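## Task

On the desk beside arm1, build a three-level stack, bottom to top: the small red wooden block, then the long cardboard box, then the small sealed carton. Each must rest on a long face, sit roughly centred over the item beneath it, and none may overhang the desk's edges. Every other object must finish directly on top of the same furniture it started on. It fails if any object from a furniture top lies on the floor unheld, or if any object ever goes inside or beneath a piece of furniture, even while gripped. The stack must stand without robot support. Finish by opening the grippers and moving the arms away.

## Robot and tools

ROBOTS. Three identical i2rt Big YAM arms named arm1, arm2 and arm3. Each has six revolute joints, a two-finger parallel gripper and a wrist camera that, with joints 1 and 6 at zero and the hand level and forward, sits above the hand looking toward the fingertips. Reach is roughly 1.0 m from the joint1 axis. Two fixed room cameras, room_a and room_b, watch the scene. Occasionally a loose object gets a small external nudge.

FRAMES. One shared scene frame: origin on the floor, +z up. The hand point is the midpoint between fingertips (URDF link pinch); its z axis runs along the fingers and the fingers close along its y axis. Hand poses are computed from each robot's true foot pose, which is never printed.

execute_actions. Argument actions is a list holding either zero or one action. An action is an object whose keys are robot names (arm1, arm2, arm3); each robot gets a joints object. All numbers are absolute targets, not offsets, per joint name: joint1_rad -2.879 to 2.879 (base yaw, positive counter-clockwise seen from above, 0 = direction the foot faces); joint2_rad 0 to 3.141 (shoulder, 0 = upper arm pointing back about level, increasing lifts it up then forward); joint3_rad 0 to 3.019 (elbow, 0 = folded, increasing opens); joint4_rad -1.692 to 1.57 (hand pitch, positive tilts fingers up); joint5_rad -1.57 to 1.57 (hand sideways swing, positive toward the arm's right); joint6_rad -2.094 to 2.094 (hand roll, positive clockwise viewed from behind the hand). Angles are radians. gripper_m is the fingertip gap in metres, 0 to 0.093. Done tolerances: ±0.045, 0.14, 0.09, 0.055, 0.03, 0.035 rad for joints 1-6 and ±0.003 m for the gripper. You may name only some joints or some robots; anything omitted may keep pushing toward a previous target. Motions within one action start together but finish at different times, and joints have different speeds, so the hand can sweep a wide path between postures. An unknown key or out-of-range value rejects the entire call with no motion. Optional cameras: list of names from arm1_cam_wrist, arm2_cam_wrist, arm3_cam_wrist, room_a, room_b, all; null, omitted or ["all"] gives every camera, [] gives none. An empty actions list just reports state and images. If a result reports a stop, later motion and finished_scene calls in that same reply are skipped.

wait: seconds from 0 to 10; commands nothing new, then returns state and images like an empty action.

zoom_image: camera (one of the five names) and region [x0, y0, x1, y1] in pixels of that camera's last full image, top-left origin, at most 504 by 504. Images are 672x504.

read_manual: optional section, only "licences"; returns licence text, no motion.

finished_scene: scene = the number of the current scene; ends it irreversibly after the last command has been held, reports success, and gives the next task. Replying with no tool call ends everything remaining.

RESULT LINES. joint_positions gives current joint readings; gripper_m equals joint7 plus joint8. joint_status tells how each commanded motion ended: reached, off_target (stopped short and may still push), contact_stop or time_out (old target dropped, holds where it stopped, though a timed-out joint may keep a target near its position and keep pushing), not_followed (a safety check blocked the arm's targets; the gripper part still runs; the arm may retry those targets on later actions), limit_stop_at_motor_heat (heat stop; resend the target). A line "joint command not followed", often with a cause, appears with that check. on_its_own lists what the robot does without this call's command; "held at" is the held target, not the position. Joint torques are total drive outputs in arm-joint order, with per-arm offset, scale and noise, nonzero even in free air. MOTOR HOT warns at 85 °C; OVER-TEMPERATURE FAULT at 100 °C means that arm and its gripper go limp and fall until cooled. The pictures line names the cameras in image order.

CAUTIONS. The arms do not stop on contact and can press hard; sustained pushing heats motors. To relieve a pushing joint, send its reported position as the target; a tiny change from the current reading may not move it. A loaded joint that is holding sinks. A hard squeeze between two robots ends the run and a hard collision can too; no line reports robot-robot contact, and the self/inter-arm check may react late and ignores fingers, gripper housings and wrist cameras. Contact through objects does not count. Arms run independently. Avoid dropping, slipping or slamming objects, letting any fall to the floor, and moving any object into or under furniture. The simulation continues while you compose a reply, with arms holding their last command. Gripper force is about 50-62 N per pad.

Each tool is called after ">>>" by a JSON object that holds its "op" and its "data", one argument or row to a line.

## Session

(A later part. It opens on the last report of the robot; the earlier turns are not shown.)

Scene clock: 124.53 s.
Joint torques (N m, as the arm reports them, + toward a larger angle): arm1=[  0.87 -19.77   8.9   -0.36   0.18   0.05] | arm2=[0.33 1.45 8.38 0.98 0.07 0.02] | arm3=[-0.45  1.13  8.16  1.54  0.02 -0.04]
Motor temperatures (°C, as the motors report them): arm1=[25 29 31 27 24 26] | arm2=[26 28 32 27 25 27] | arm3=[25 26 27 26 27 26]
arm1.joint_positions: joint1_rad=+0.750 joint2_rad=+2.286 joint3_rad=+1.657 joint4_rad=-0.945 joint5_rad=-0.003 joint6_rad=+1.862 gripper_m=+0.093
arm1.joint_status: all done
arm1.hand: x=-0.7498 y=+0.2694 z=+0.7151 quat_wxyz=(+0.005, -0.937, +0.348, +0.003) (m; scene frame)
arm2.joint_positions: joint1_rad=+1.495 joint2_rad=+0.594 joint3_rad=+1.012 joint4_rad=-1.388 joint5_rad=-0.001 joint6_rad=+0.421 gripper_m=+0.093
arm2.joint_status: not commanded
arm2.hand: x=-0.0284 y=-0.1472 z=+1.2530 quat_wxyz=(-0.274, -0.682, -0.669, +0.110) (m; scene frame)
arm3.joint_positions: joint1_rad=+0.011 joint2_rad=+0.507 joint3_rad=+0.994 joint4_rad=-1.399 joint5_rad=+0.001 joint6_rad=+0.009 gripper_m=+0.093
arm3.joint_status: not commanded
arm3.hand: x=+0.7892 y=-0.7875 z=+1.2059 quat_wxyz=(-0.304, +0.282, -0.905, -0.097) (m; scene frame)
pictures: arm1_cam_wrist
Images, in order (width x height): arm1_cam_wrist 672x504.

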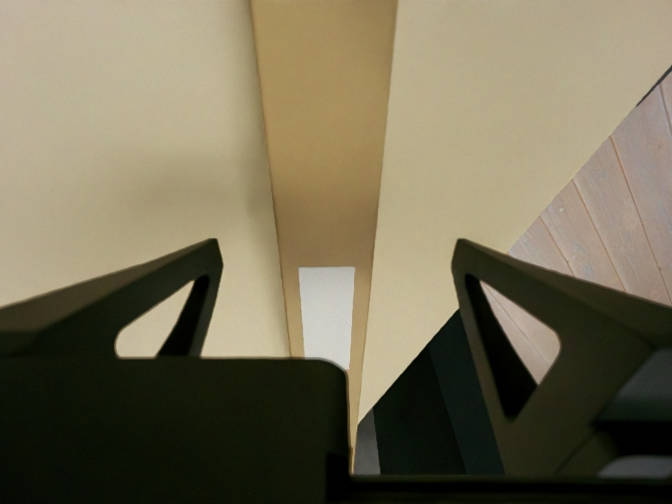

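>>> {"op": "execute_actions", "data": {
  "actions": [
    {"arm1":{"joints":{"joint2_rad":2.405,"joint3_rad":1.705,"joint4_rad":-0.82}}}
  ],
  "cameras": ["arm1_cam_wrist"]
}}

>>> {"op": "execute_actions", "data": {
  "actions": [
    {"arm1":{"joints":{"gripper_m":0.02}}}
  ],
  "cameras": []
}}

>>> {"op": "execute_actions", "data": {
  "actions": [
    {"arm1":{"joints":{"joint2_rad":1.95,"joint4_rad":-1.3}}}
  ],
  "cameras": []
}}

>>> {"op": "execute_actions", "data": {
  "actions": [
    {"arm1":{"joints":{"joint1_rad":-2.015,"joint6_rad":1.72}}}
  ],
  "cameras": []
}}

>>> {"op": "execute_actions", "data": {
  "actions": [
    {"arm1":{"joints":{"joint2_rad":2.14,"joint4_rad":-1.10}}}
  ],
  "cameras": ["arm1_cam_wrist","room_a","room_b"]
}}

>>> {"op": "zoom_image", "data": {
  "camera": "room_a",
  "region": [480, 220, 660, 350]
}}

Scene clock: 128.97 s.
Joint torques (N m, as the arm reports them, + toward a larger angle): arm1=[  0.89 -21.2    8.2    0.45   0.18   0.04] | arm2=[ 0.68  1.44  8.46  1.14  0.06 -0.02] | arm3=[-0.08  1.23  8.35  1.48 -0.01 -0.04]
Motor temperatures (°C, as the motors report them): arm1=[25 29 31 27 24 26] | arm2=[26 28 32 27 25 27] | arm3=[25 26 27 26 27 26]
arm1.joint_positions: joint1_rad=+0.750 joint2_rad=+2.415 joint3_rad=+1.673 joint4_rad=-0.832 joint5_rad=-0.003 joint6_rad=+1.862 gripper_m=+0.093
arm1.joint_status: all done
arm1.hand: x=-0.7509 y=+0.2688 z=+0.6417 quat_wxyz=(+0.005, -0.937, +0.349, +0.003) (m; scene frame)
arm2.joint_positions: joint1_rad=+1.495 joint2_rad=+0.594 joint3_rad=+1.012 joint4_rad=-1.388 joint5_rad=-0.001 joint6_rad=+0.421 gripper_m=+0.093
arm2.joint_status: not commanded
arm2.hand: x=-0.0284 y=-0.1472 z=+1.2530 quat_wxyz=(-0.274, -0.682, -0.669, +0.110) (m; scene frame)
arm3.joint_positions: joint1_rad=+0.011 joint2_rad=+0.507 joint3_rad=+0.994 joint4_rad=-1.399 joint5_rad=+0.001 joint6_rad=+0.009 gripper_m=+0.093
arm3.joint_status: not commanded
arm3.hand: x=+0.7892 y=-0.7875 z=+1.2059 quat_wxyz=(-0.304, +0.282, -0.905, -0.097) (m; scene frame)
pictures: arm1_cam_wrist
Images, in order (width x height): arm1_cam_wrist 672x504.

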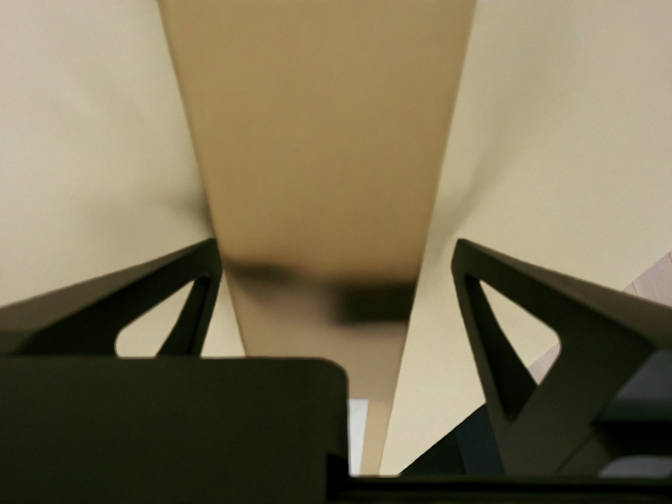

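Scene clock: 129.63 s.
Joint torques (N m, as the arm reports them, + toward a larger angle): arm1=[  0.88 -21.11   8.21   0.42   0.16   0.03] | arm2=[0.76 1.28 8.38 1.06 0.07 0.  ] | arm3=[-0.75  1.19  8.23  1.45  0.04 -0.03]
Motor temperatures (°C, as the motors report them): arm1=[25 29 31 27 24 26] | arm2=[26 28 32 27 25 27] | arm3=[25 26 27 26 27 26]
arm1.joint_positions: joint1_rad=+0.750 joint2_rad=+2.415 joint3_rad=+1.673 joint4_rad=-0.831 joint5_rad=-0.002 joint6_rad=+1.864 gripper_m=+0.049
arm1.joint_status: gripper_m off_target (ended at +0.049, target +0.020)
arm1.hand: x=-0.7511 y=+0.2686 z=+0.6417 quat_wxyz=(+0.004, -0.937, +0.349, +0.004) (m; scene frame)
arm2.joint_positions: joint1_rad=+1.495 joint2_rad=+0.594 joint3_rad=+1.012 joint4_rad=-1.388 joint5_rad=-0.001 joint6_rad=+0.421 gripper_m=+0.093
arm2.joint_status: not commanded
arm2.hand: x=-0.0284 y=-0.1472 z=+1.2530 quat_wxyz=(-0.274, -0.682, -0.669, +0.110) (m; scene frame)
arm3.joint_positions: joint1_rad=+0.011 joint2_rad=+0.507 joint3_rad=+0.994 joint4_rad=-1.399 joint5_rad=+0.001 joint6_rad=+0.009 gripper_m=+0.093
arm3.joint_status: not commanded
arm3.hand: x=+0.7892 y=-0.7875 z=+1.2059 quat_wxyz=(-0.304, +0.282, -0.905, -0.097) (m; scene frame)
pictures: none
No camera images: the call's "cameras" was empty. Leave "cameras" out to get every camera's image.

Scene clock: 131.23 s.
Joint torques (N m, as the arm reports them, + toward a larger angle): arm1=[  0.88 -18.54   9.19  -0.6    0.16   0.02] | arm2=[ 0.87  1.24  8.34  1.05  0.09 -0.05] | arm3=[-0.43  1.2   8.2   1.46  0.04 -0.01]
Motor temperatures (°C, as the motors report them): arm1=[25 29 31 27 24 26] | arm2=[26 28 32 27 25 27] | arm3=[25 26 27 26 27 26]
arm1.joint_positions: joint1_rad=+0.750 joint2_rad=+1.960 joint3_rad=+1.686 joint4_rad=-1.289 joint5_rad=-0.002 joint6_rad=+1.864 gripper_m=+0.049
arm1.joint_status: all done
arm1.hand: x=-0.7357 y=+0.2961 z=+0.9204 quat_wxyz=(-0.001, -0.937, +0.349, +0.004) (m; scene frame)
arm2.joint_positions: joint1_rad=+1.495 joint2_rad=+0.594 joint3_rad=+1.012 joint4_rad=-1.388 joint5_rad=-0.001 joint6_rad=+0.421 gripper_m=+0.093
arm2.joint_status: not commanded
arm2.hand: x=-0.0284 y=-0.1472 z=+1.2530 quat_wxyz=(-0.274, -0.682, -0.669, +0.110) (m; scene frame)
arm3.joint_positions: joint1_rad=+0.011 joint2_rad=+0.507 joint3_rad=+0.994 joint4_rad=-1.399 joint5_rad=+0.001 joint6_rad=+0.009 gripper_m=+0.093
arm3.joint_status: not commanded
arm3.hand: x=+0.7892 y=-0.7875 z=+1.2059 quat_wxyz=(-0.304, +0.282, -0.905, -0.097) (m; scene frame)
pictures: none
No camera images: the call's "cameras" was empty. Leave "cameras" out to get every camera's image.

Scene clock: 133.90 s.
Joint torques (N m, as the arm reports them, + toward a larger angle): arm1=[  1.02 -18.51   9.24  -0.56   0.    -0.12] | arm2=[ 0.78  1.2   8.49  1.01  0.1  -0.01] | arm3=[-0.84  1.08  8.28  1.64  0.03  0.  ]
Motor temperatures (°C, as the motors report them): arm1=[25 29 31 27 24 26] | arm2=[26 27 32 27 25 27] | arm3=[25 26 28 26 27 26]
arm1.joint_positions: joint1_rad=-2.019 joint2_rad=+1.960 joint3_rad=+1.686 joint4_rad=-1.289 joint5_rad=+0.002 joint6_rad=+1.726 gripper_m=+0.049
arm1.joint_status: all done
arm1.hand: x=-0.4616 y=+1.4393 z=+0.9298 quat_wxyz=(-0.003, +0.102, +0.995, +0.009) (m; scene frame)
arm2.joint_positions: joint1_rad=+1.495 joint2_rad=+0.594 joint3_rad=+1.012 joint4_rad=-1.388 joint5_rad=-0.001 joint6_rad=+0.421 gripper_m=+0.093
arm2.joint_status: not commanded
arm2.hand: x=-0.0284 y=-0.1472 z=+1.2530 quat_wxyz=(-0.274, -0.682, -0.669, +0.110) (m; scene frame)
arm3.joint_positions: joint1_rad=+0.011 joint2_rad=+0.507 joint3_rad=+0.994 joint4_rad=-1.399 joint5_rad=+0.001 joint6_rad=+0.009 gripper_m=+0.093
arm3.joint_status: not commanded
arm3.hand: x=+0.7892 y=-0.7875 z=+1.2059 quat_wxyz=(-0.304, +0.282, -0.905, -0.097) (m; scene frame)
pictures: none
No camera images: the call's "cameras" was empty. Leave "cameras" out to get every camera's image.

Scene clock: 135.20 s.
Joint torques (N m, as the arm reports them, + toward a larger angle): arm1=[  1.03 -20.04   8.64   0.5    0.    -0.12] | arm2=[0.82 1.56 8.39 0.9  0.09 0.  ] | arm3=[-0.35  1.21  8.24  1.53  0.02 -0.03]
Motor temperatures (°C, as the motors report them): arm1=[25 29 31 27 24 26] | arm2=[26 27 32 27 25 27] | arm3=[25 26 28 26 27 26]
arm1.joint_positions: joint1_rad=-2.019 joint2_rad=+2.148 joint3_rad=+1.686 joint4_rad=-1.112 joint5_rad=+0.002 joint6_rad=+1.726 gripper_m=+0.049
arm1.joint_status: all done
arm1.hand: x=-0.4609 y=+1.4690 z=+0.8188 quat_wxyz=(-0.003, +0.102, +0.995, +0.003) (m; scene frame)
arm2.joint_positions: joint1_rad=+1.495 joint2_rad=+0.594 joint3_rad=+1.012 joint4_rad=-1.388 joint5_rad=-0.001 joint6_rad=+0.421 gripper_m=+0.093
arm2.joint_status: not commanded
arm2.hand: x=-0.0284 y=-0.1472 z=+1.2530 quat_wxyz=(-0.274, -0.682, -0.669, +0.110) (m; scene frame)
arm3.joint_positions: joint1_rad=+0.011 joint2_rad=+0.507 joint3_rad=+0.994 joint4_rad=-1.399 joint5_rad=+0.001 joint6_rad=+0.009 gripper_m=+0.093
arm3.joint_status: not commanded
arm3.hand: x=+0.7892 y=-0.7875 z=+1.2059 quat_wxyz=(-0.304, +0.282, -0.905, -0.097) (m; scene frame)
pictures: arm1_cam_wrist, room_a, room_b
Images, in order (width x height): arm1_cam_wrist 672x504, room_a 672x504, room_b 672x504.

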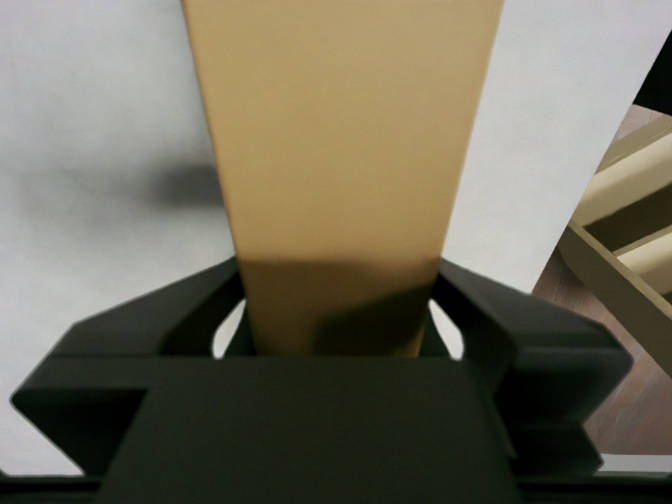

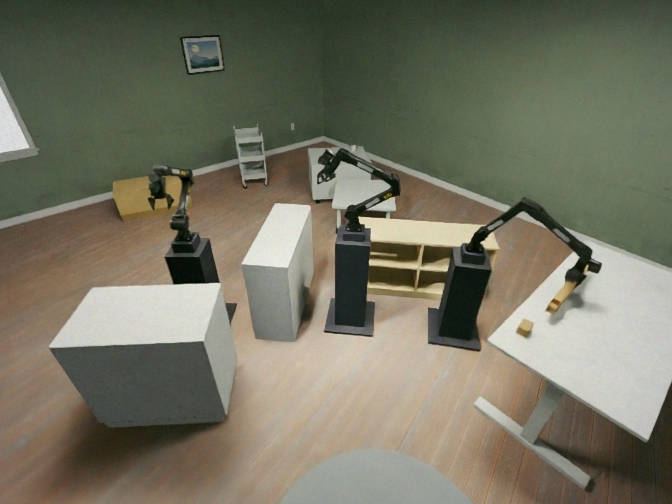

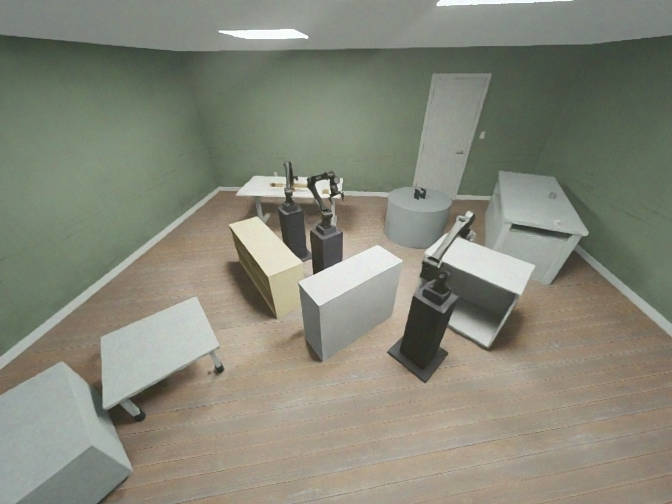

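Region (480, 220, 660, 350) of room_a's 672x504 image, scaled by 2.800, with more detail than that image has.

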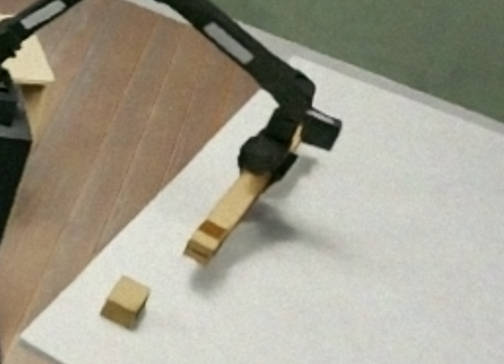

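>>> {"op": "execute_actions", "data": {
  "actions": [
    {"arm1":{"joints":{"joint2_rad":2.193}}}
  ],
  "cameras": []
}}

>>> {"op": "execute_actions", "data": {
  "actions": [
    {"arm1":{"joints":{"gripper_m":0.093}}}
  ],
  "cameras": ["arm1_cam_wrist"]
}}

>>> {"op": "execute_actions", "data": {
  "actions": [
    {"arm1":{"joints":{"joint2_rad":1.95,"joint4_rad":-1.3}}}
  ],
  "cameras": ["arm1_cam_wrist"]
}}

>>> {"op": "execute_actions", "data": {
  "actions": [
    {"arm1":{"joints":{"joint1_rad":-2.8,"joint6_rad":0.9,"joint2_rad":2.1,"joint3_rad":2.05,"joint4_rad":-1.5}}}
  ],
  "cameras": []
}}

>>> {"op": "execute_actions", "data": {
  "actions": [
    {"arm1":{"joints":{"joint2_rad":2.31,"joint4_rad":-1.28}}}
  ],
  "cameras": ["arm1_cam_wrist","room_a"]
}}

Scene clock: 138.53 s.
Joint torques (N m, as the arm reports them, + toward a larger angle): arm1=[  0.98 -19.06   8.43   0.34  -0.03  -0.11] | arm2=[ 0.42  1.32  8.4   1.16  0.1  -0.02] | arm3=[-0.23  1.32  8.35  1.5   0.05  0.  ]
Motor temperatures (°C, as the motors report them): arm1=[25 30 31 27 24 26] | arm2=[26 27 32 27 25 27] | arm3=[25 26 28 26 27 26]
arm1.joint_positions: joint1_rad=-2.019 joint2_rad=+2.185 joint3_rad=+1.686 joint4_rad=-1.110 joint5_rad=+0.003 joint6_rad=+1.726 gripper_m=+0.049
arm1.joint_status: all done
arm1.hand: x=-0.4612 y=+1.4643 z=+0.7965 quat_wxyz=(-0.001, +0.101, +0.995, -0.014) (m; scene frame)
arm2.joint_positions: joint1_rad=+1.495 joint2_rad=+0.594 joint3_rad=+1.012 joint4_rad=-1.388 joint5_rad=-0.001 joint6_rad=+0.421 gripper_m=+0.093
arm2.joint_status: not commanded
arm2.hand: x=-0.0284 y=-0.1472 z=+1.2530 quat_wxyz=(-0.274, -0.682, -0.669, +0.110) (m; scene frame)
arm3.joint_positions: joint1_rad=+0.011 joint2_rad=+0.507 joint3_rad=+0.994 joint4_rad=-1.399 joint5_rad=+0.001 joint6_rad=+0.009 gripper_m=+0.093
arm3.joint_status: not commanded
arm3.hand: x=+0.7892 y=-0.7875 z=+1.2059 quat_wxyz=(-0.304, +0.282, -0.905, -0.097) (m; scene frame)
pictures: none
No camera images: the call's "cameras" was empty. Leave "cameras" out to get every camera's image.

Scene clock: 139.20 s.
Joint torques (N m, as the arm reports them, + toward a larger angle): arm1=[  1.05 -18.86   8.48   0.34  -0.02  -0.11] | arm2=[ 0.51  1.38  8.37  0.97  0.08 -0.03] | arm3=[-0.42  1.44  8.22  1.45  0.03  0.  ]
Motor temperatures (°C, as the motors report them): arm1=[25 30 31 27 24 26] | arm2=[26 27 32 27 25 27] | arm3=[25 26 28 26 27 26]
arm1.joint_positions: joint1_rad=-2.019 joint2_rad=+2.185 joint3_rad=+1.686 joint4_rad=-1.110 joint5_rad=+0.003 joint6_rad=+1.726 gripper_m=+0.093
arm1.joint_status: all done
arm1.hand: x=-0.4612 y=+1.4643 z=+0.7965 quat_wxyz=(-0.001, +0.101, +0.995, -0.014) (m; scene frame)
arm2.joint_positions: joint1_rad=+1.495 joint2_rad=+0.594 joint3_rad=+1.012 joint4_rad=-1.388 joint5_rad=-0.001 joint6_rad=+0.421 gripper_m=+0.093
arm2.joint_status: not commanded
arm2.hand: x=-0.0284 y=-0.1472 z=+1.2530 quat_wxyz=(-0.274, -0.682, -0.669, +0.110) (m; scene frame)
arm3.joint_positions: joint1_rad=+0.011 joint2_rad=+0.507 joint3_rad=+0.994 joint4_rad=-1.399 joint5_rad=+0.001 joint6_rad=+0.009 gripper_m=+0.093
arm3.joint_status: not commanded
arm3.hand: x=+0.7892 y=-0.7875 z=+1.2059 quat_wxyz=(-0.304, +0.282, -0.905, -0.097) (m; scene frame)
pictures: arm1_cam_wrist
Images, in order (width x height): arm1_cam_wrist 672x504.

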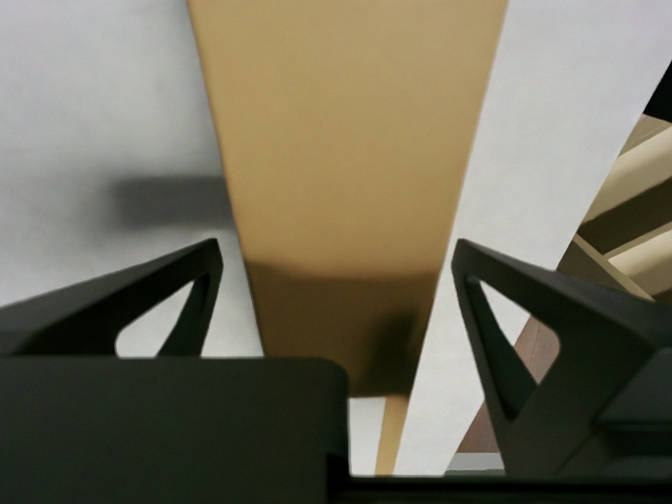

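Scene clock: 140.63 s.
Joint torques (N m, as the arm reports them, + toward a larger angle): arm1=[  1.   -17.56   9.23  -0.53  -0.02  -0.11] | arm2=[ 0.66  1.06  8.45  1.    0.06 -0.03] | arm3=[-0.39  1.28  8.28  1.49  0.02  0.  ]
Motor temperatures (°C, as the motors report them): arm1=[25 30 31 27 24 26] | arm2=[26 27 32 27 25 27] | arm3=[25 26 28 26 27 26]
arm1.joint_positions: joint1_rad=-2.019 joint2_rad=+1.949 joint3_rad=+1.686 joint4_rad=-1.289 joint5_rad=+0.003 joint6_rad=+1.726 gripper_m=+0.093
arm1.joint_status: all done
arm1.hand: x=-0.4614 y=+1.4394 z=+0.9360 quat_wxyz=(-0.003, +0.102, +0.995, +0.014) (m; scene frame)
arm2.joint_positions: joint1_rad=+1.495 joint2_rad=+0.594 joint3_rad=+1.012 joint4_rad=-1.388 joint5_rad=-0.001 joint6_rad=+0.421 gripper_m=+0.093
arm2.joint_status: not commanded
arm2.hand: x=-0.0284 y=-0.1472 z=+1.2530 quat_wxyz=(-0.274, -0.682, -0.669, +0.110) (m; scene frame)
arm3.joint_positions: joint1_rad=+0.011 joint2_rad=+0.507 joint3_rad=+0.994 joint4_rad=-1.399 joint5_rad=+0.001 joint6_rad=+0.009 gripper_m=+0.093
arm3.joint_status: not commanded
arm3.hand: x=+0.7892 y=-0.7875 z=+1.2059 quat_wxyz=(-0.304, +0.282, -0.905, -0.097) (m; scene frame)
pictures: arm1_cam_wrist
Images, in order (width x height): arm1_cam_wrist 672x504.

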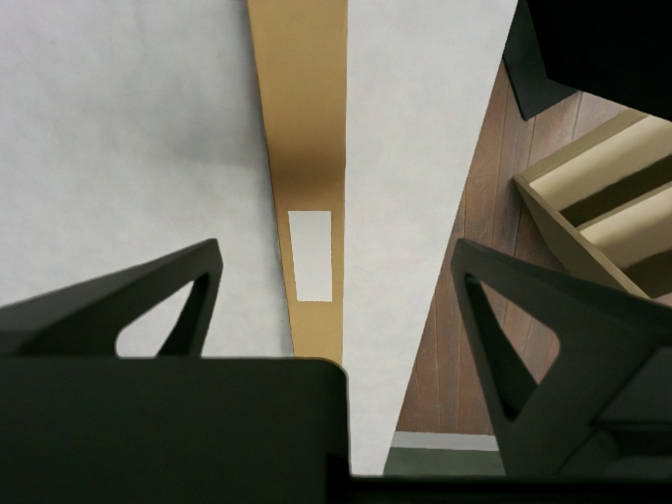

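Scene clock: 142.63 s.
Joint torques (N m, as the arm reports them, + toward a larger angle): arm1=[  0.55 -20.58  11.28  -0.57   0.    -0.14] | arm2=[ 0.67  1.    8.44  0.99  0.05 -0.03] | arm3=[-0.67  1.1   8.14  1.49  0.02 -0.02]
Motor temperatures (°C, as the motors report them): arm1=[25 30 31 27 24 26] | arm2=[26 27 32 27 25 27] | arm3=[25 26 28 26 27 26]
arm1.joint_positions: joint1_rad=-2.795 joint2_rad=+2.105 joint3_rad=+2.008 joint4_rad=-1.489 joint5_rad=+0.002 joint6_rad=+0.908 gripper_m=+0.093
arm1.joint_status: all done
arm1.hand: x=-0.0134 y=+1.2819 z=+0.9584 quat_wxyz=(-0.008, +0.081, +0.997, -0.001) (m; scene frame)
arm2.joint_positions: joint1_rad=+1.495 joint2_rad=+0.594 joint3_rad=+1.012 joint4_rad=-1.388 joint5_rad=-0.001 joint6_rad=+0.421 gripper_m=+0.093
arm2.joint_status: not commanded
arm2.hand: x=-0.0284 y=-0.1472 z=+1.2530 quat_wxyz=(-0.274, -0.682, -0.669, +0.110) (m; scene frame)
arm3.joint_positions: joint1_rad=+0.011 joint2_rad=+0.507 joint3_rad=+0.994 joint4_rad=-1.399 joint5_rad=+0.001 joint6_rad=+0.009 gripper_m=+0.093
arm3.joint_status: not commanded
arm3.hand: x=+0.7892 y=-0.7875 z=+1.2059 quat_wxyz=(-0.304, +0.282, -0.905, -0.097) (m; scene frame)
pictures: none
No camera images: the call's "cameras" was empty. Leave "cameras" out to get every camera's image.

Scene clock: 144.03 s.
Joint torques (N m, as the arm reports them, + toward a larger angle): arm1=[  0.57 -22.06  10.17   0.55   0.    -0.13] | arm2=[ 0.49  1.66  8.36  1.04  0.06 -0.02] | arm3=[-0.5   1.24  8.28  1.46  0.03 -0.03]
Motor temperatures (°C, as the motors report them): arm1=[25 30 32 27 24 26] | arm2=[26 27 32 27 25 27] | arm3=[25 26 28 26 27 26]
arm1.joint_positions: joint1_rad=-2.795 joint2_rad=+2.310 joint3_rad=+2.018 joint4_rad=-1.292 joint5_rad=+0.002 joint6_rad=+0.908 gripper_m=+0.093
arm1.joint_status: all done
arm1.hand: x=+0.0152 y=+1.3104 z=+0.8278 quat_wxyz=(-0.008, +0.081, +0.997, -0.001) (m; scene frame)
arm2.joint_positions: joint1_rad=+1.495 joint2_rad=+0.594 joint3_rad=+1.012 joint4_rad=-1.388 joint5_rad=-0.001 joint6_rad=+0.421 gripper_m=+0.093
arm2.joint_status: not commanded
arm2.hand: x=-0.0284 y=-0.1472 z=+1.2530 quat_wxyz=(-0.274, -0.682, -0.669, +0.110) (m; scene frame)
arm3.joint_positions: joint1_rad=+0.011 joint2_rad=+0.507 joint3_rad=+0.994 joint4_rad=-1.399 joint5_rad=+0.001 joint6_rad=+0.009 gripper_m=+0.093
arm3.joint_status: not commanded
arm3.hand: x=+0.7892 y=-0.7875 z=+1.2059 quat_wxyz=(-0.304, +0.282, -0.905, -0.097) (m; scene frame)
pictures: arm1_cam_wrist, room_a
Images, in order (width x height): arm1_cam_wrist 672x504, room_a 672x504.

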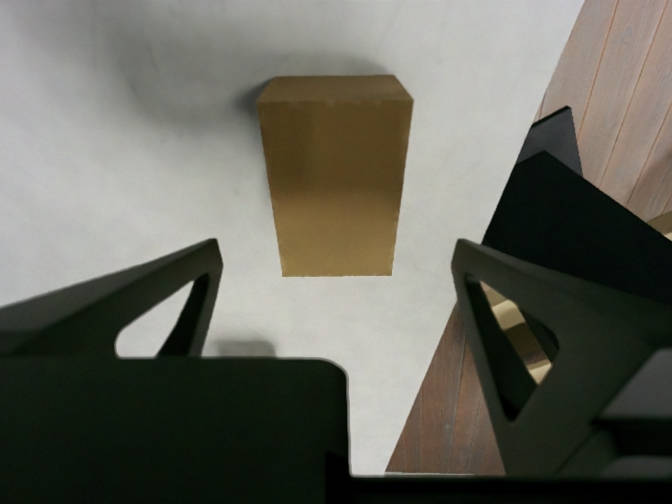

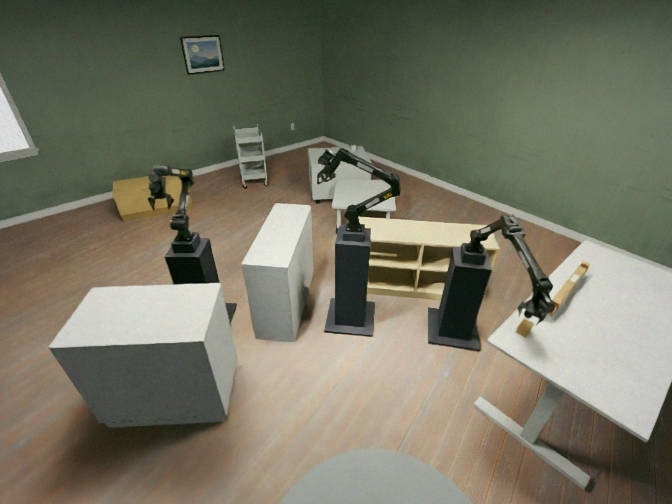

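>>> {"op": "execute_actions", "data": {
  "actions": [
    {"arm1":{"joints":{"joint2_rad":2.40,"joint4_rad":-1.19}}}
  ],
  "cameras": ["arm1_cam_wrist"]
}}

>>> {"op": "execute_actions", "data": {
  "actions": [
    {"arm1":{"joints":{"gripper_m":0.03}}}
  ],
  "cameras": []
}}

>>> {"op": "execute_actions", "data": {
  "actions": [
    {"arm1":{"joints":{"joint2_rad":2.06,"joint4_rad":-1.53}}}
  ],
  "cameras": []
}}

>>> {"op": "execute_actions", "data": {
  "actions": [
    {"arm1":{"joints":{"joint1_rad":-2.025,"joint6_rad":1.735,"joint3_rad":1.71,"joint4_rad":-1.2}}}
  ],
  "cameras": ["arm1_cam_wrist","room_a"]
}}

Scene clock: 147.40 s.
Joint torques (N m, as the arm reports them, + toward a larger angle): arm1=[  0.56 -23.01   9.85   0.55   0.    -0.13] | arm2=[ 0.81  1.43  8.26  1.    0.08 -0.01] | arm3=[-0.36  1.29  8.18  1.5   0.    0.01]
Motor temperatures (°C, as the motors report them): arm1=[25 30 32 27 24 26] | arm2=[26 27 32 27 25 27] | arm3=[25 26 28 26 27 26]
arm1.joint_positions: joint1_rad=-2.795 joint2_rad=+2.407 joint3_rad=+2.018 joint4_rad=-1.202 joint5_rad=+0.002 joint6_rad=+0.908 gripper_m=+0.093
arm1.joint_status: all done
arm1.hand: x=+0.0201 y=+1.3159 z=+0.7628 quat_wxyz=(-0.010, +0.081, +0.997, -0.003) (m; scene frame)
arm2.joint_positions: joint1_rad=+1.495 joint2_rad=+0.594 joint3_rad=+1.012 joint4_rad=-1.388 joint5_rad=-0.001 joint6_rad=+0.421 gripper_m=+0.093
arm2.joint_status: not commanded
arm2.hand: x=-0.0284 y=-0.1472 z=+1.2530 quat_wxyz=(-0.274, -0.682, -0.669, +0.110) (m; scene frame)
arm3.joint_positions: joint1_rad=+0.011 joint2_rad=+0.507 joint3_rad=+0.994 joint4_rad=-1.399 joint5_rad=+0.001 joint6_rad=+0.009 gripper_m=+0.093
arm3.joint_status: not commanded
arm3.hand: x=+0.7892 y=-0.7875 z=+1.2059 quat_wxyz=(-0.304, +0.282, -0.905, -0.097) (m; scene frame)
pictures: arm1_cam_wrist
Images, in order (width x height): arm1_cam_wrist 672x504.

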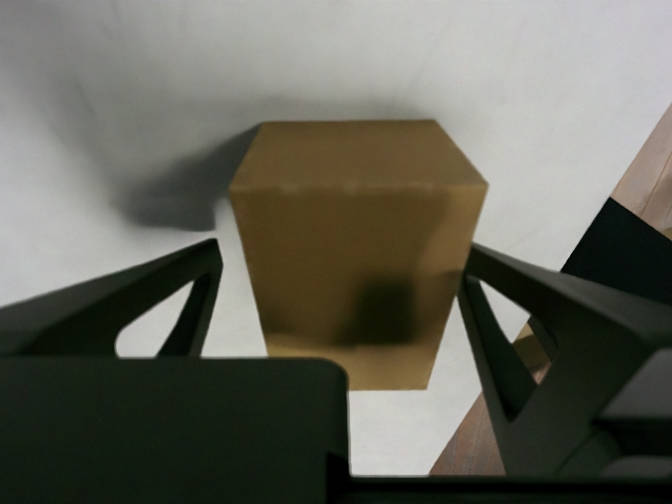

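Scene clock: 148.03 s.
Joint torques (N m, as the arm reports them, + toward a larger angle): arm1=[  0.61 -23.09   9.87   0.47   0.02  -0.12] | arm2=[ 0.81  1.12  8.36  1.04  0.08 -0.02] | arm3=[-0.54  1.03  8.22  1.44  0.02  0.  ]
Motor temperatures (°C, as the motors report them): arm1=[25 30 32 27 24 26] | arm2=[26 27 32 27 25 27] | arm3=[25 26 28 26 27 26]
arm1.joint_positions: joint1_rad=-2.795 joint2_rad=+2.407 joint3_rad=+2.018 joint4_rad=-1.200 joint5_rad=+0.001 joint6_rad=+0.907 gripper_m=+0.059
arm1.joint_status: gripper_m off_target (ended at +0.059, target +0.030)
arm1.hand: x=+0.0203 y=+1.3164 z=+0.7628 quat_wxyz=(-0.009, +0.080, +0.997, -0.002) (m; scene frame)
arm2.joint_positions: joint1_rad=+1.495 joint2_rad=+0.594 joint3_rad=+1.012 joint4_rad=-1.388 joint5_rad=-0.001 joint6_rad=+0.421 gripper_m=+0.093
arm2.joint_status: not commanded
arm2.hand: x=-0.0284 y=-0.1472 z=+1.2530 quat_wxyz=(-0.274, -0.682, -0.669, +0.110) (m; scene frame)
arm3.joint_positions: joint1_rad=+0.011 joint2_rad=+0.507 joint3_rad=+0.994 joint4_rad=-1.399 joint5_rad=+0.001 joint6_rad=+0.009 gripper_m=+0.093
arm3.joint_status: not commanded
arm3.hand: x=+0.7892 y=-0.7875 z=+1.2059 quat_wxyz=(-0.304, +0.282, -0.905, -0.097) (m; scene frame)
pictures: none
No camera images: the call's "cameras" was empty. Leave "cameras" out to get every camera's image.

Scene clock: 149.63 s.
Joint torques (N m, as the arm reports them, + toward a larger angle): arm1=[  0.54 -20.94   9.66  -0.49   0.02  -0.12] | arm2=[ 0.7   1.28  8.41  1.01  0.09 -0.05] | arm3=[-0.55  1.09  8.33  1.58  0.03 -0.03]
Motor temperatures (°C, as the motors report them): arm1=[25 30 32 27 24 26] | arm2=[26 27 32 27 25 27] | arm3=[25 26 28 26 27 26]
arm1.joint_positions: joint1_rad=-2.795 joint2_rad=+2.076 joint3_rad=+2.031 joint4_rad=-1.520 joint5_rad=+0.001 joint6_rad=+0.907 gripper_m=+0.059
arm1.joint_status: all done
arm1.hand: x=-0.0149 y=+1.2802 z=+0.9848 quat_wxyz=(-0.002, +0.080, +0.997, +0.006) (m; scene frame)
arm2.joint_positions: joint1_rad=+1.495 joint2_rad=+0.594 joint3_rad=+1.012 joint4_rad=-1.388 joint5_rad=-0.001 joint6_rad=+0.421 gripper_m=+0.093
arm2.joint_status: not commanded
arm2.hand: x=-0.0284 y=-0.1472 z=+1.2530 quat_wxyz=(-0.274, -0.682, -0.669, +0.110) (m; scene frame)
arm3.joint_positions: joint1_rad=+0.011 joint2_rad=+0.507 joint3_rad=+0.994 joint4_rad=-1.399 joint5_rad=+0.001 joint6_rad=+0.009 gripper_m=+0.093
arm3.joint_status: not commanded
arm3.hand: x=+0.7892 y=-0.7875 z=+1.2059 quat_wxyz=(-0.304, +0.282, -0.905, -0.097) (m; scene frame)
pictures: none
No camera images: the call's "cameras" was empty. Leave "cameras" out to get every camera's image.

Scene clock: 151.50 s.
Joint torques (N m, as the arm reports them, + toward a larger angle): arm1=[  1.21 -20.66   6.96   0.27   0.1    0.04] | arm2=[ 0.77  1.63  8.31  0.99  0.07 -0.02] | arm3=[-0.43  1.38  8.16  1.49  0.03 -0.03]
Motor temperatures (°C, as the motors report them): arm1=[25 30 32 27 24 26] | arm2=[26 27 32 27 25 27] | arm3=[25 26 28 26 27 26]
arm1.joint_positions: joint1_rad=-2.031 joint2_rad=+2.080 joint3_rad=+1.719 joint4_rad=-1.207 joint5_rad=-0.001 joint6_rad=+1.727 gripper_m=+0.059
arm1.joint_status: all done
arm1.hand: x=-0.4536 y=+1.4651 z=+0.8711 quat_wxyz=(-0.004, +0.108, +0.994, +0.006) (m; scene frame)
arm2.joint_positions: joint1_rad=+1.495 joint2_rad=+0.594 joint3_rad=+1.012 joint4_rad=-1.388 joint5_rad=-0.001 joint6_rad=+0.421 gripper_m=+0.093
arm2.joint_status: not commanded
arm2.hand: x=-0.0284 y=-0.1472 z=+1.2530 quat_wxyz=(-0.274, -0.682, -0.669, +0.110) (m; scene frame)
arm3.joint_positions: joint1_rad=+0.011 joint2_rad=+0.507 joint3_rad=+0.994 joint4_rad=-1.399 joint5_rad=+0.001 joint6_rad=+0.009 gripper_m=+0.093
arm3.joint_status: not commanded
arm3.hand: x=+0.7892 y=-0.7875 z=+1.2059 quat_wxyz=(-0.304, +0.282, -0.905, -0.097) (m; scene frame)
pictures: arm1_cam_wrist, room_a
Images, in order (width x height): arm1_cam_wrist 672x504, room_a 672x504.

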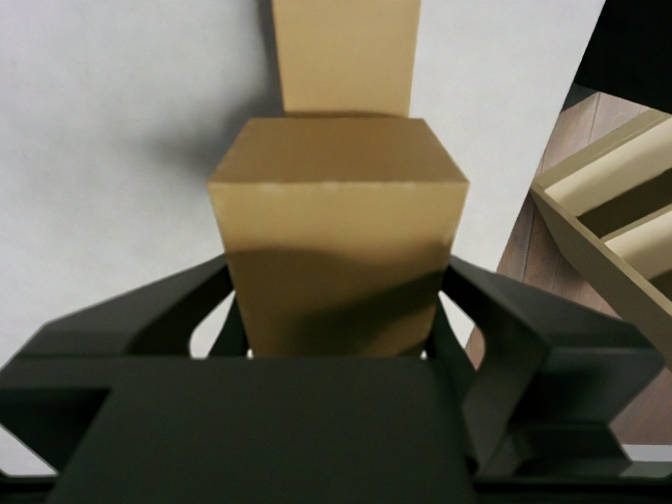

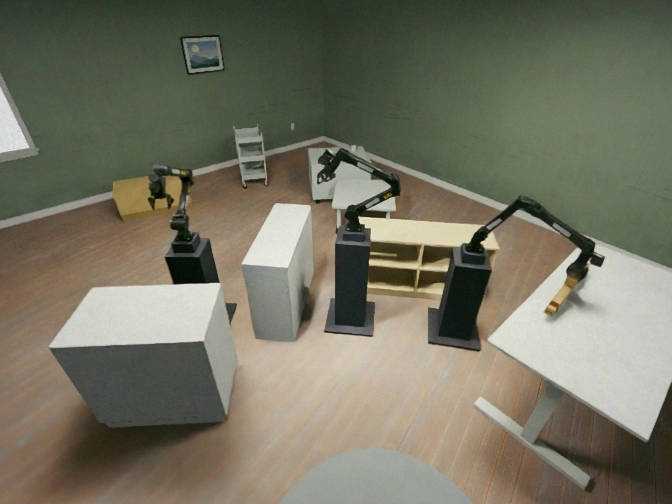

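>>> {"op": "execute_actions", "data": {
  "actions": [
    {"arm1":{"joints":{"joint1_rad":-2.012,"joint2_rad":2.115}}}
  ],
  "cameras": ["arm1_cam_wrist"]
}}

>>> {"op": "execute_actions", "data": {
  "actions": [
    {"arm1":{"joints":{"gripper_m":0.093}}}
  ],
  "cameras": []
}}

>>> {"op": "execute_actions", "data": {
  "actions": [
    {"arm1":{"joints":{"joint2_rad":1.5,"joint4_rad":-1.3}}}
  ],
  "cameras": ["room_a"]
}}

>>> {"op": "zoom_image", "data": {
  "camera": "room_a",
  "region": [500, 230, 640, 340]
}}

Scene clock: 154.67 s.
Joint torques (N m, as the arm reports them, + toward a larger angle): arm1=[  1.05 -18.48   6.82   0.13   0.18   0.04] | arm2=[ 0.53  1.34  8.35  0.98  0.11 -0.04] | arm3=[-0.38  1.25  8.19  1.53  0.01 -0.01]
Motor temperatures (°C, as the motors report them): arm1=[25 30 32 27 24 26] | arm2=[26 27 32 27 25 27] | arm3=[25 26 28 26 27 26]
arm1.joint_positions: joint1_rad=-2.016 joint2_rad=+2.107 joint3_rad=+1.719 joint4_rad=-1.205 joint5_rad=-0.003 joint6_rad=+1.728 gripper_m=+0.059
arm1.joint_status: all done
arm1.hand: x=-0.4634 y=+1.4638 z=+0.8551 quat_wxyz=(-0.005, +0.101, +0.995, -0.006) (m; scene frame)
arm2.joint_positions: joint1_rad=+1.495 joint2_rad=+0.594 joint3_rad=+1.012 joint4_rad=-1.388 joint5_rad=-0.001 joint6_rad=+0.421 gripper_m=+0.093
arm2.joint_status: not commanded
arm2.hand: x=-0.0284 y=-0.1472 z=+1.2530 quat_wxyz=(-0.274, -0.682, -0.669, +0.110) (m; scene frame)
arm3.joint_positions: joint1_rad=+0.011 joint2_rad=+0.507 joint3_rad=+0.994 joint4_rad=-1.399 joint5_rad=+0.001 joint6_rad=+0.009 gripper_m=+0.093
arm3.joint_status: not commanded
arm3.hand: x=+0.7892 y=-0.7875 z=+1.2059 quat_wxyz=(-0.304, +0.282, -0.905, -0.097) (m; scene frame)
pictures: arm1_cam_wrist
Images, in order (width x height): arm1_cam_wrist 672x504.

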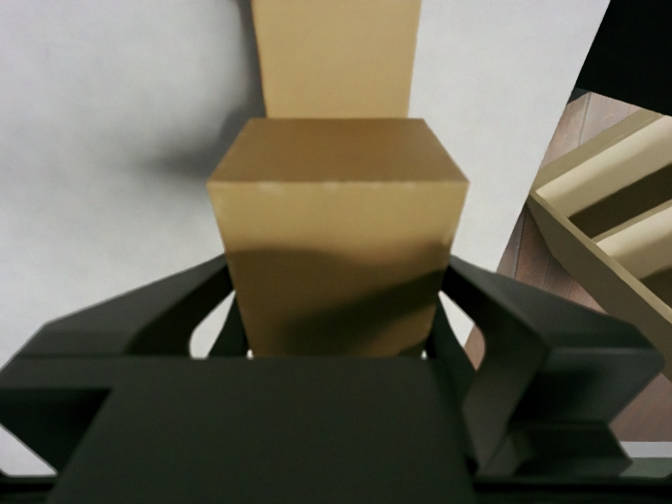

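Scene clock: 155.30 s.
Joint torques (N m, as the arm reports them, + toward a larger angle): arm1=[  1.05 -18.76   6.87   0.13   0.17   0.04] | arm2=[ 0.87  1.5   8.38  0.95  0.1  -0.02] | arm3=[-0.59  0.98  8.23  1.57  0.03 -0.03]
Motor temperatures (°C, as the motors report them): arm1=[25 30 31 27 24 26] | arm2=[26 27 32 27 25 27] | arm3=[25 26 28 26 27 26]
arm1.joint_positions: joint1_rad=-2.016 joint2_rad=+2.107 joint3_rad=+1.719 joint4_rad=-1.205 joint5_rad=-0.003 joint6_rad=+1.728 gripper_m=+0.093
arm1.joint_status: all done
arm1.hand: x=-0.4634 y=+1.4638 z=+0.8551 quat_wxyz=(-0.005, +0.101, +0.995, -0.006) (m; scene frame)
arm2.joint_positions: joint1_rad=+1.495 joint2_rad=+0.594 joint3_rad=+1.012 joint4_rad=-1.388 joint5_rad=-0.001 joint6_rad=+0.421 gripper_m=+0.093
arm2.joint_status: not commanded
arm2.hand: x=-0.0284 y=-0.1472 z=+1.2530 quat_wxyz=(-0.274, -0.682, -0.669, +0.110) (m; scene frame)
arm3.joint_positions: joint1_rad=+0.011 joint2_rad=+0.507 joint3_rad=+0.994 joint4_rad=-1.399 joint5_rad=+0.001 joint6_rad=+0.009 gripper_m=+0.093
arm3.joint_status: not commanded
arm3.hand: x=+0.7892 y=-0.7875 z=+1.2059 quat_wxyz=(-0.304, +0.282, -0.905, -0.097) (m; scene frame)
pictures: none
No camera images: the call's "cameras" was empty. Leave "cameras" out to get every camera's image.

Scene clock: 157.10 s.
Joint torques (N m, as the arm reports them, + toward a larger angle): arm1=[  1.01 -12.65   9.18   0.39   0.14  -0.01] | arm2=[0.77 1.07 8.35 0.96 0.05 0.01] | arm3=[-0.49  0.96  8.26  1.51  0.02 -0.01]
Motor temperatures (°C, as the motors report them): arm1=[25 30 32 27 24 26] | arm2=[26 27 32 27 25 27] | arm3=[25 26 28 26 27 26]
arm1.joint_positions: joint1_rad=-2.016 joint2_rad=+1.508 joint3_rad=+1.704 joint4_rad=-1.289 joint5_rad=-0.003 joint6_rad=+1.728 gripper_m=+0.093
arm1.joint_status: all done
arm1.hand: x=-0.4642 y=+1.3925 z=+1.1921 quat_wxyz=(-0.018, +0.099, +0.965, +0.241) (m; scene frame)
arm2.joint_positions: joint1_rad=+1.495 joint2_rad=+0.594 joint3_rad=+1.012 joint4_rad=-1.388 joint5_rad=-0.001 joint6_rad=+0.421 gripper_m=+0.093
arm2.joint_status: not commanded
arm2.hand: x=-0.0284 y=-0.1472 z=+1.2530 quat_wxyz=(-0.274, -0.682, -0.669, +0.110) (m; scene frame)
arm3.joint_positions: joint1_rad=+0.011 joint2_rad=+0.507 joint3_rad=+0.994 joint4_rad=-1.399 joint5_rad=+0.001 joint6_rad=+0.009 gripper_m=+0.093
arm3.joint_status: not commanded
arm3.hand: x=+0.7892 y=-0.7875 z=+1.2059 quat_wxyz=(-0.304, +0.282, -0.905, -0.097) (m; scene frame)
pictures: room_a
Images, in order (width x height): room_a 672x504.

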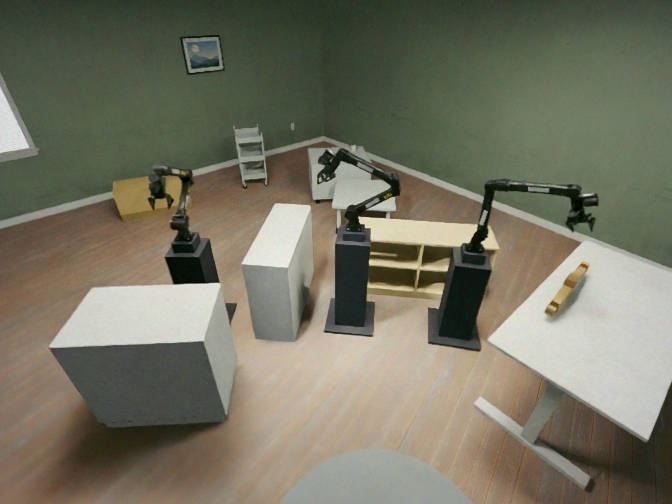

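Region (500, 230, 640, 340) of room_a's 672x504 image, scaled by 3.600, with more detail than that image has; it fills the top 396 rows of this view, and the rest is white.

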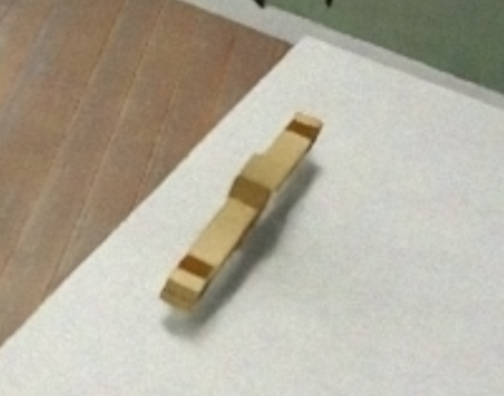

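>>> {"op": "finished_scene", "data": {
  "scene": 1
}}

The scene is finished: the task was done.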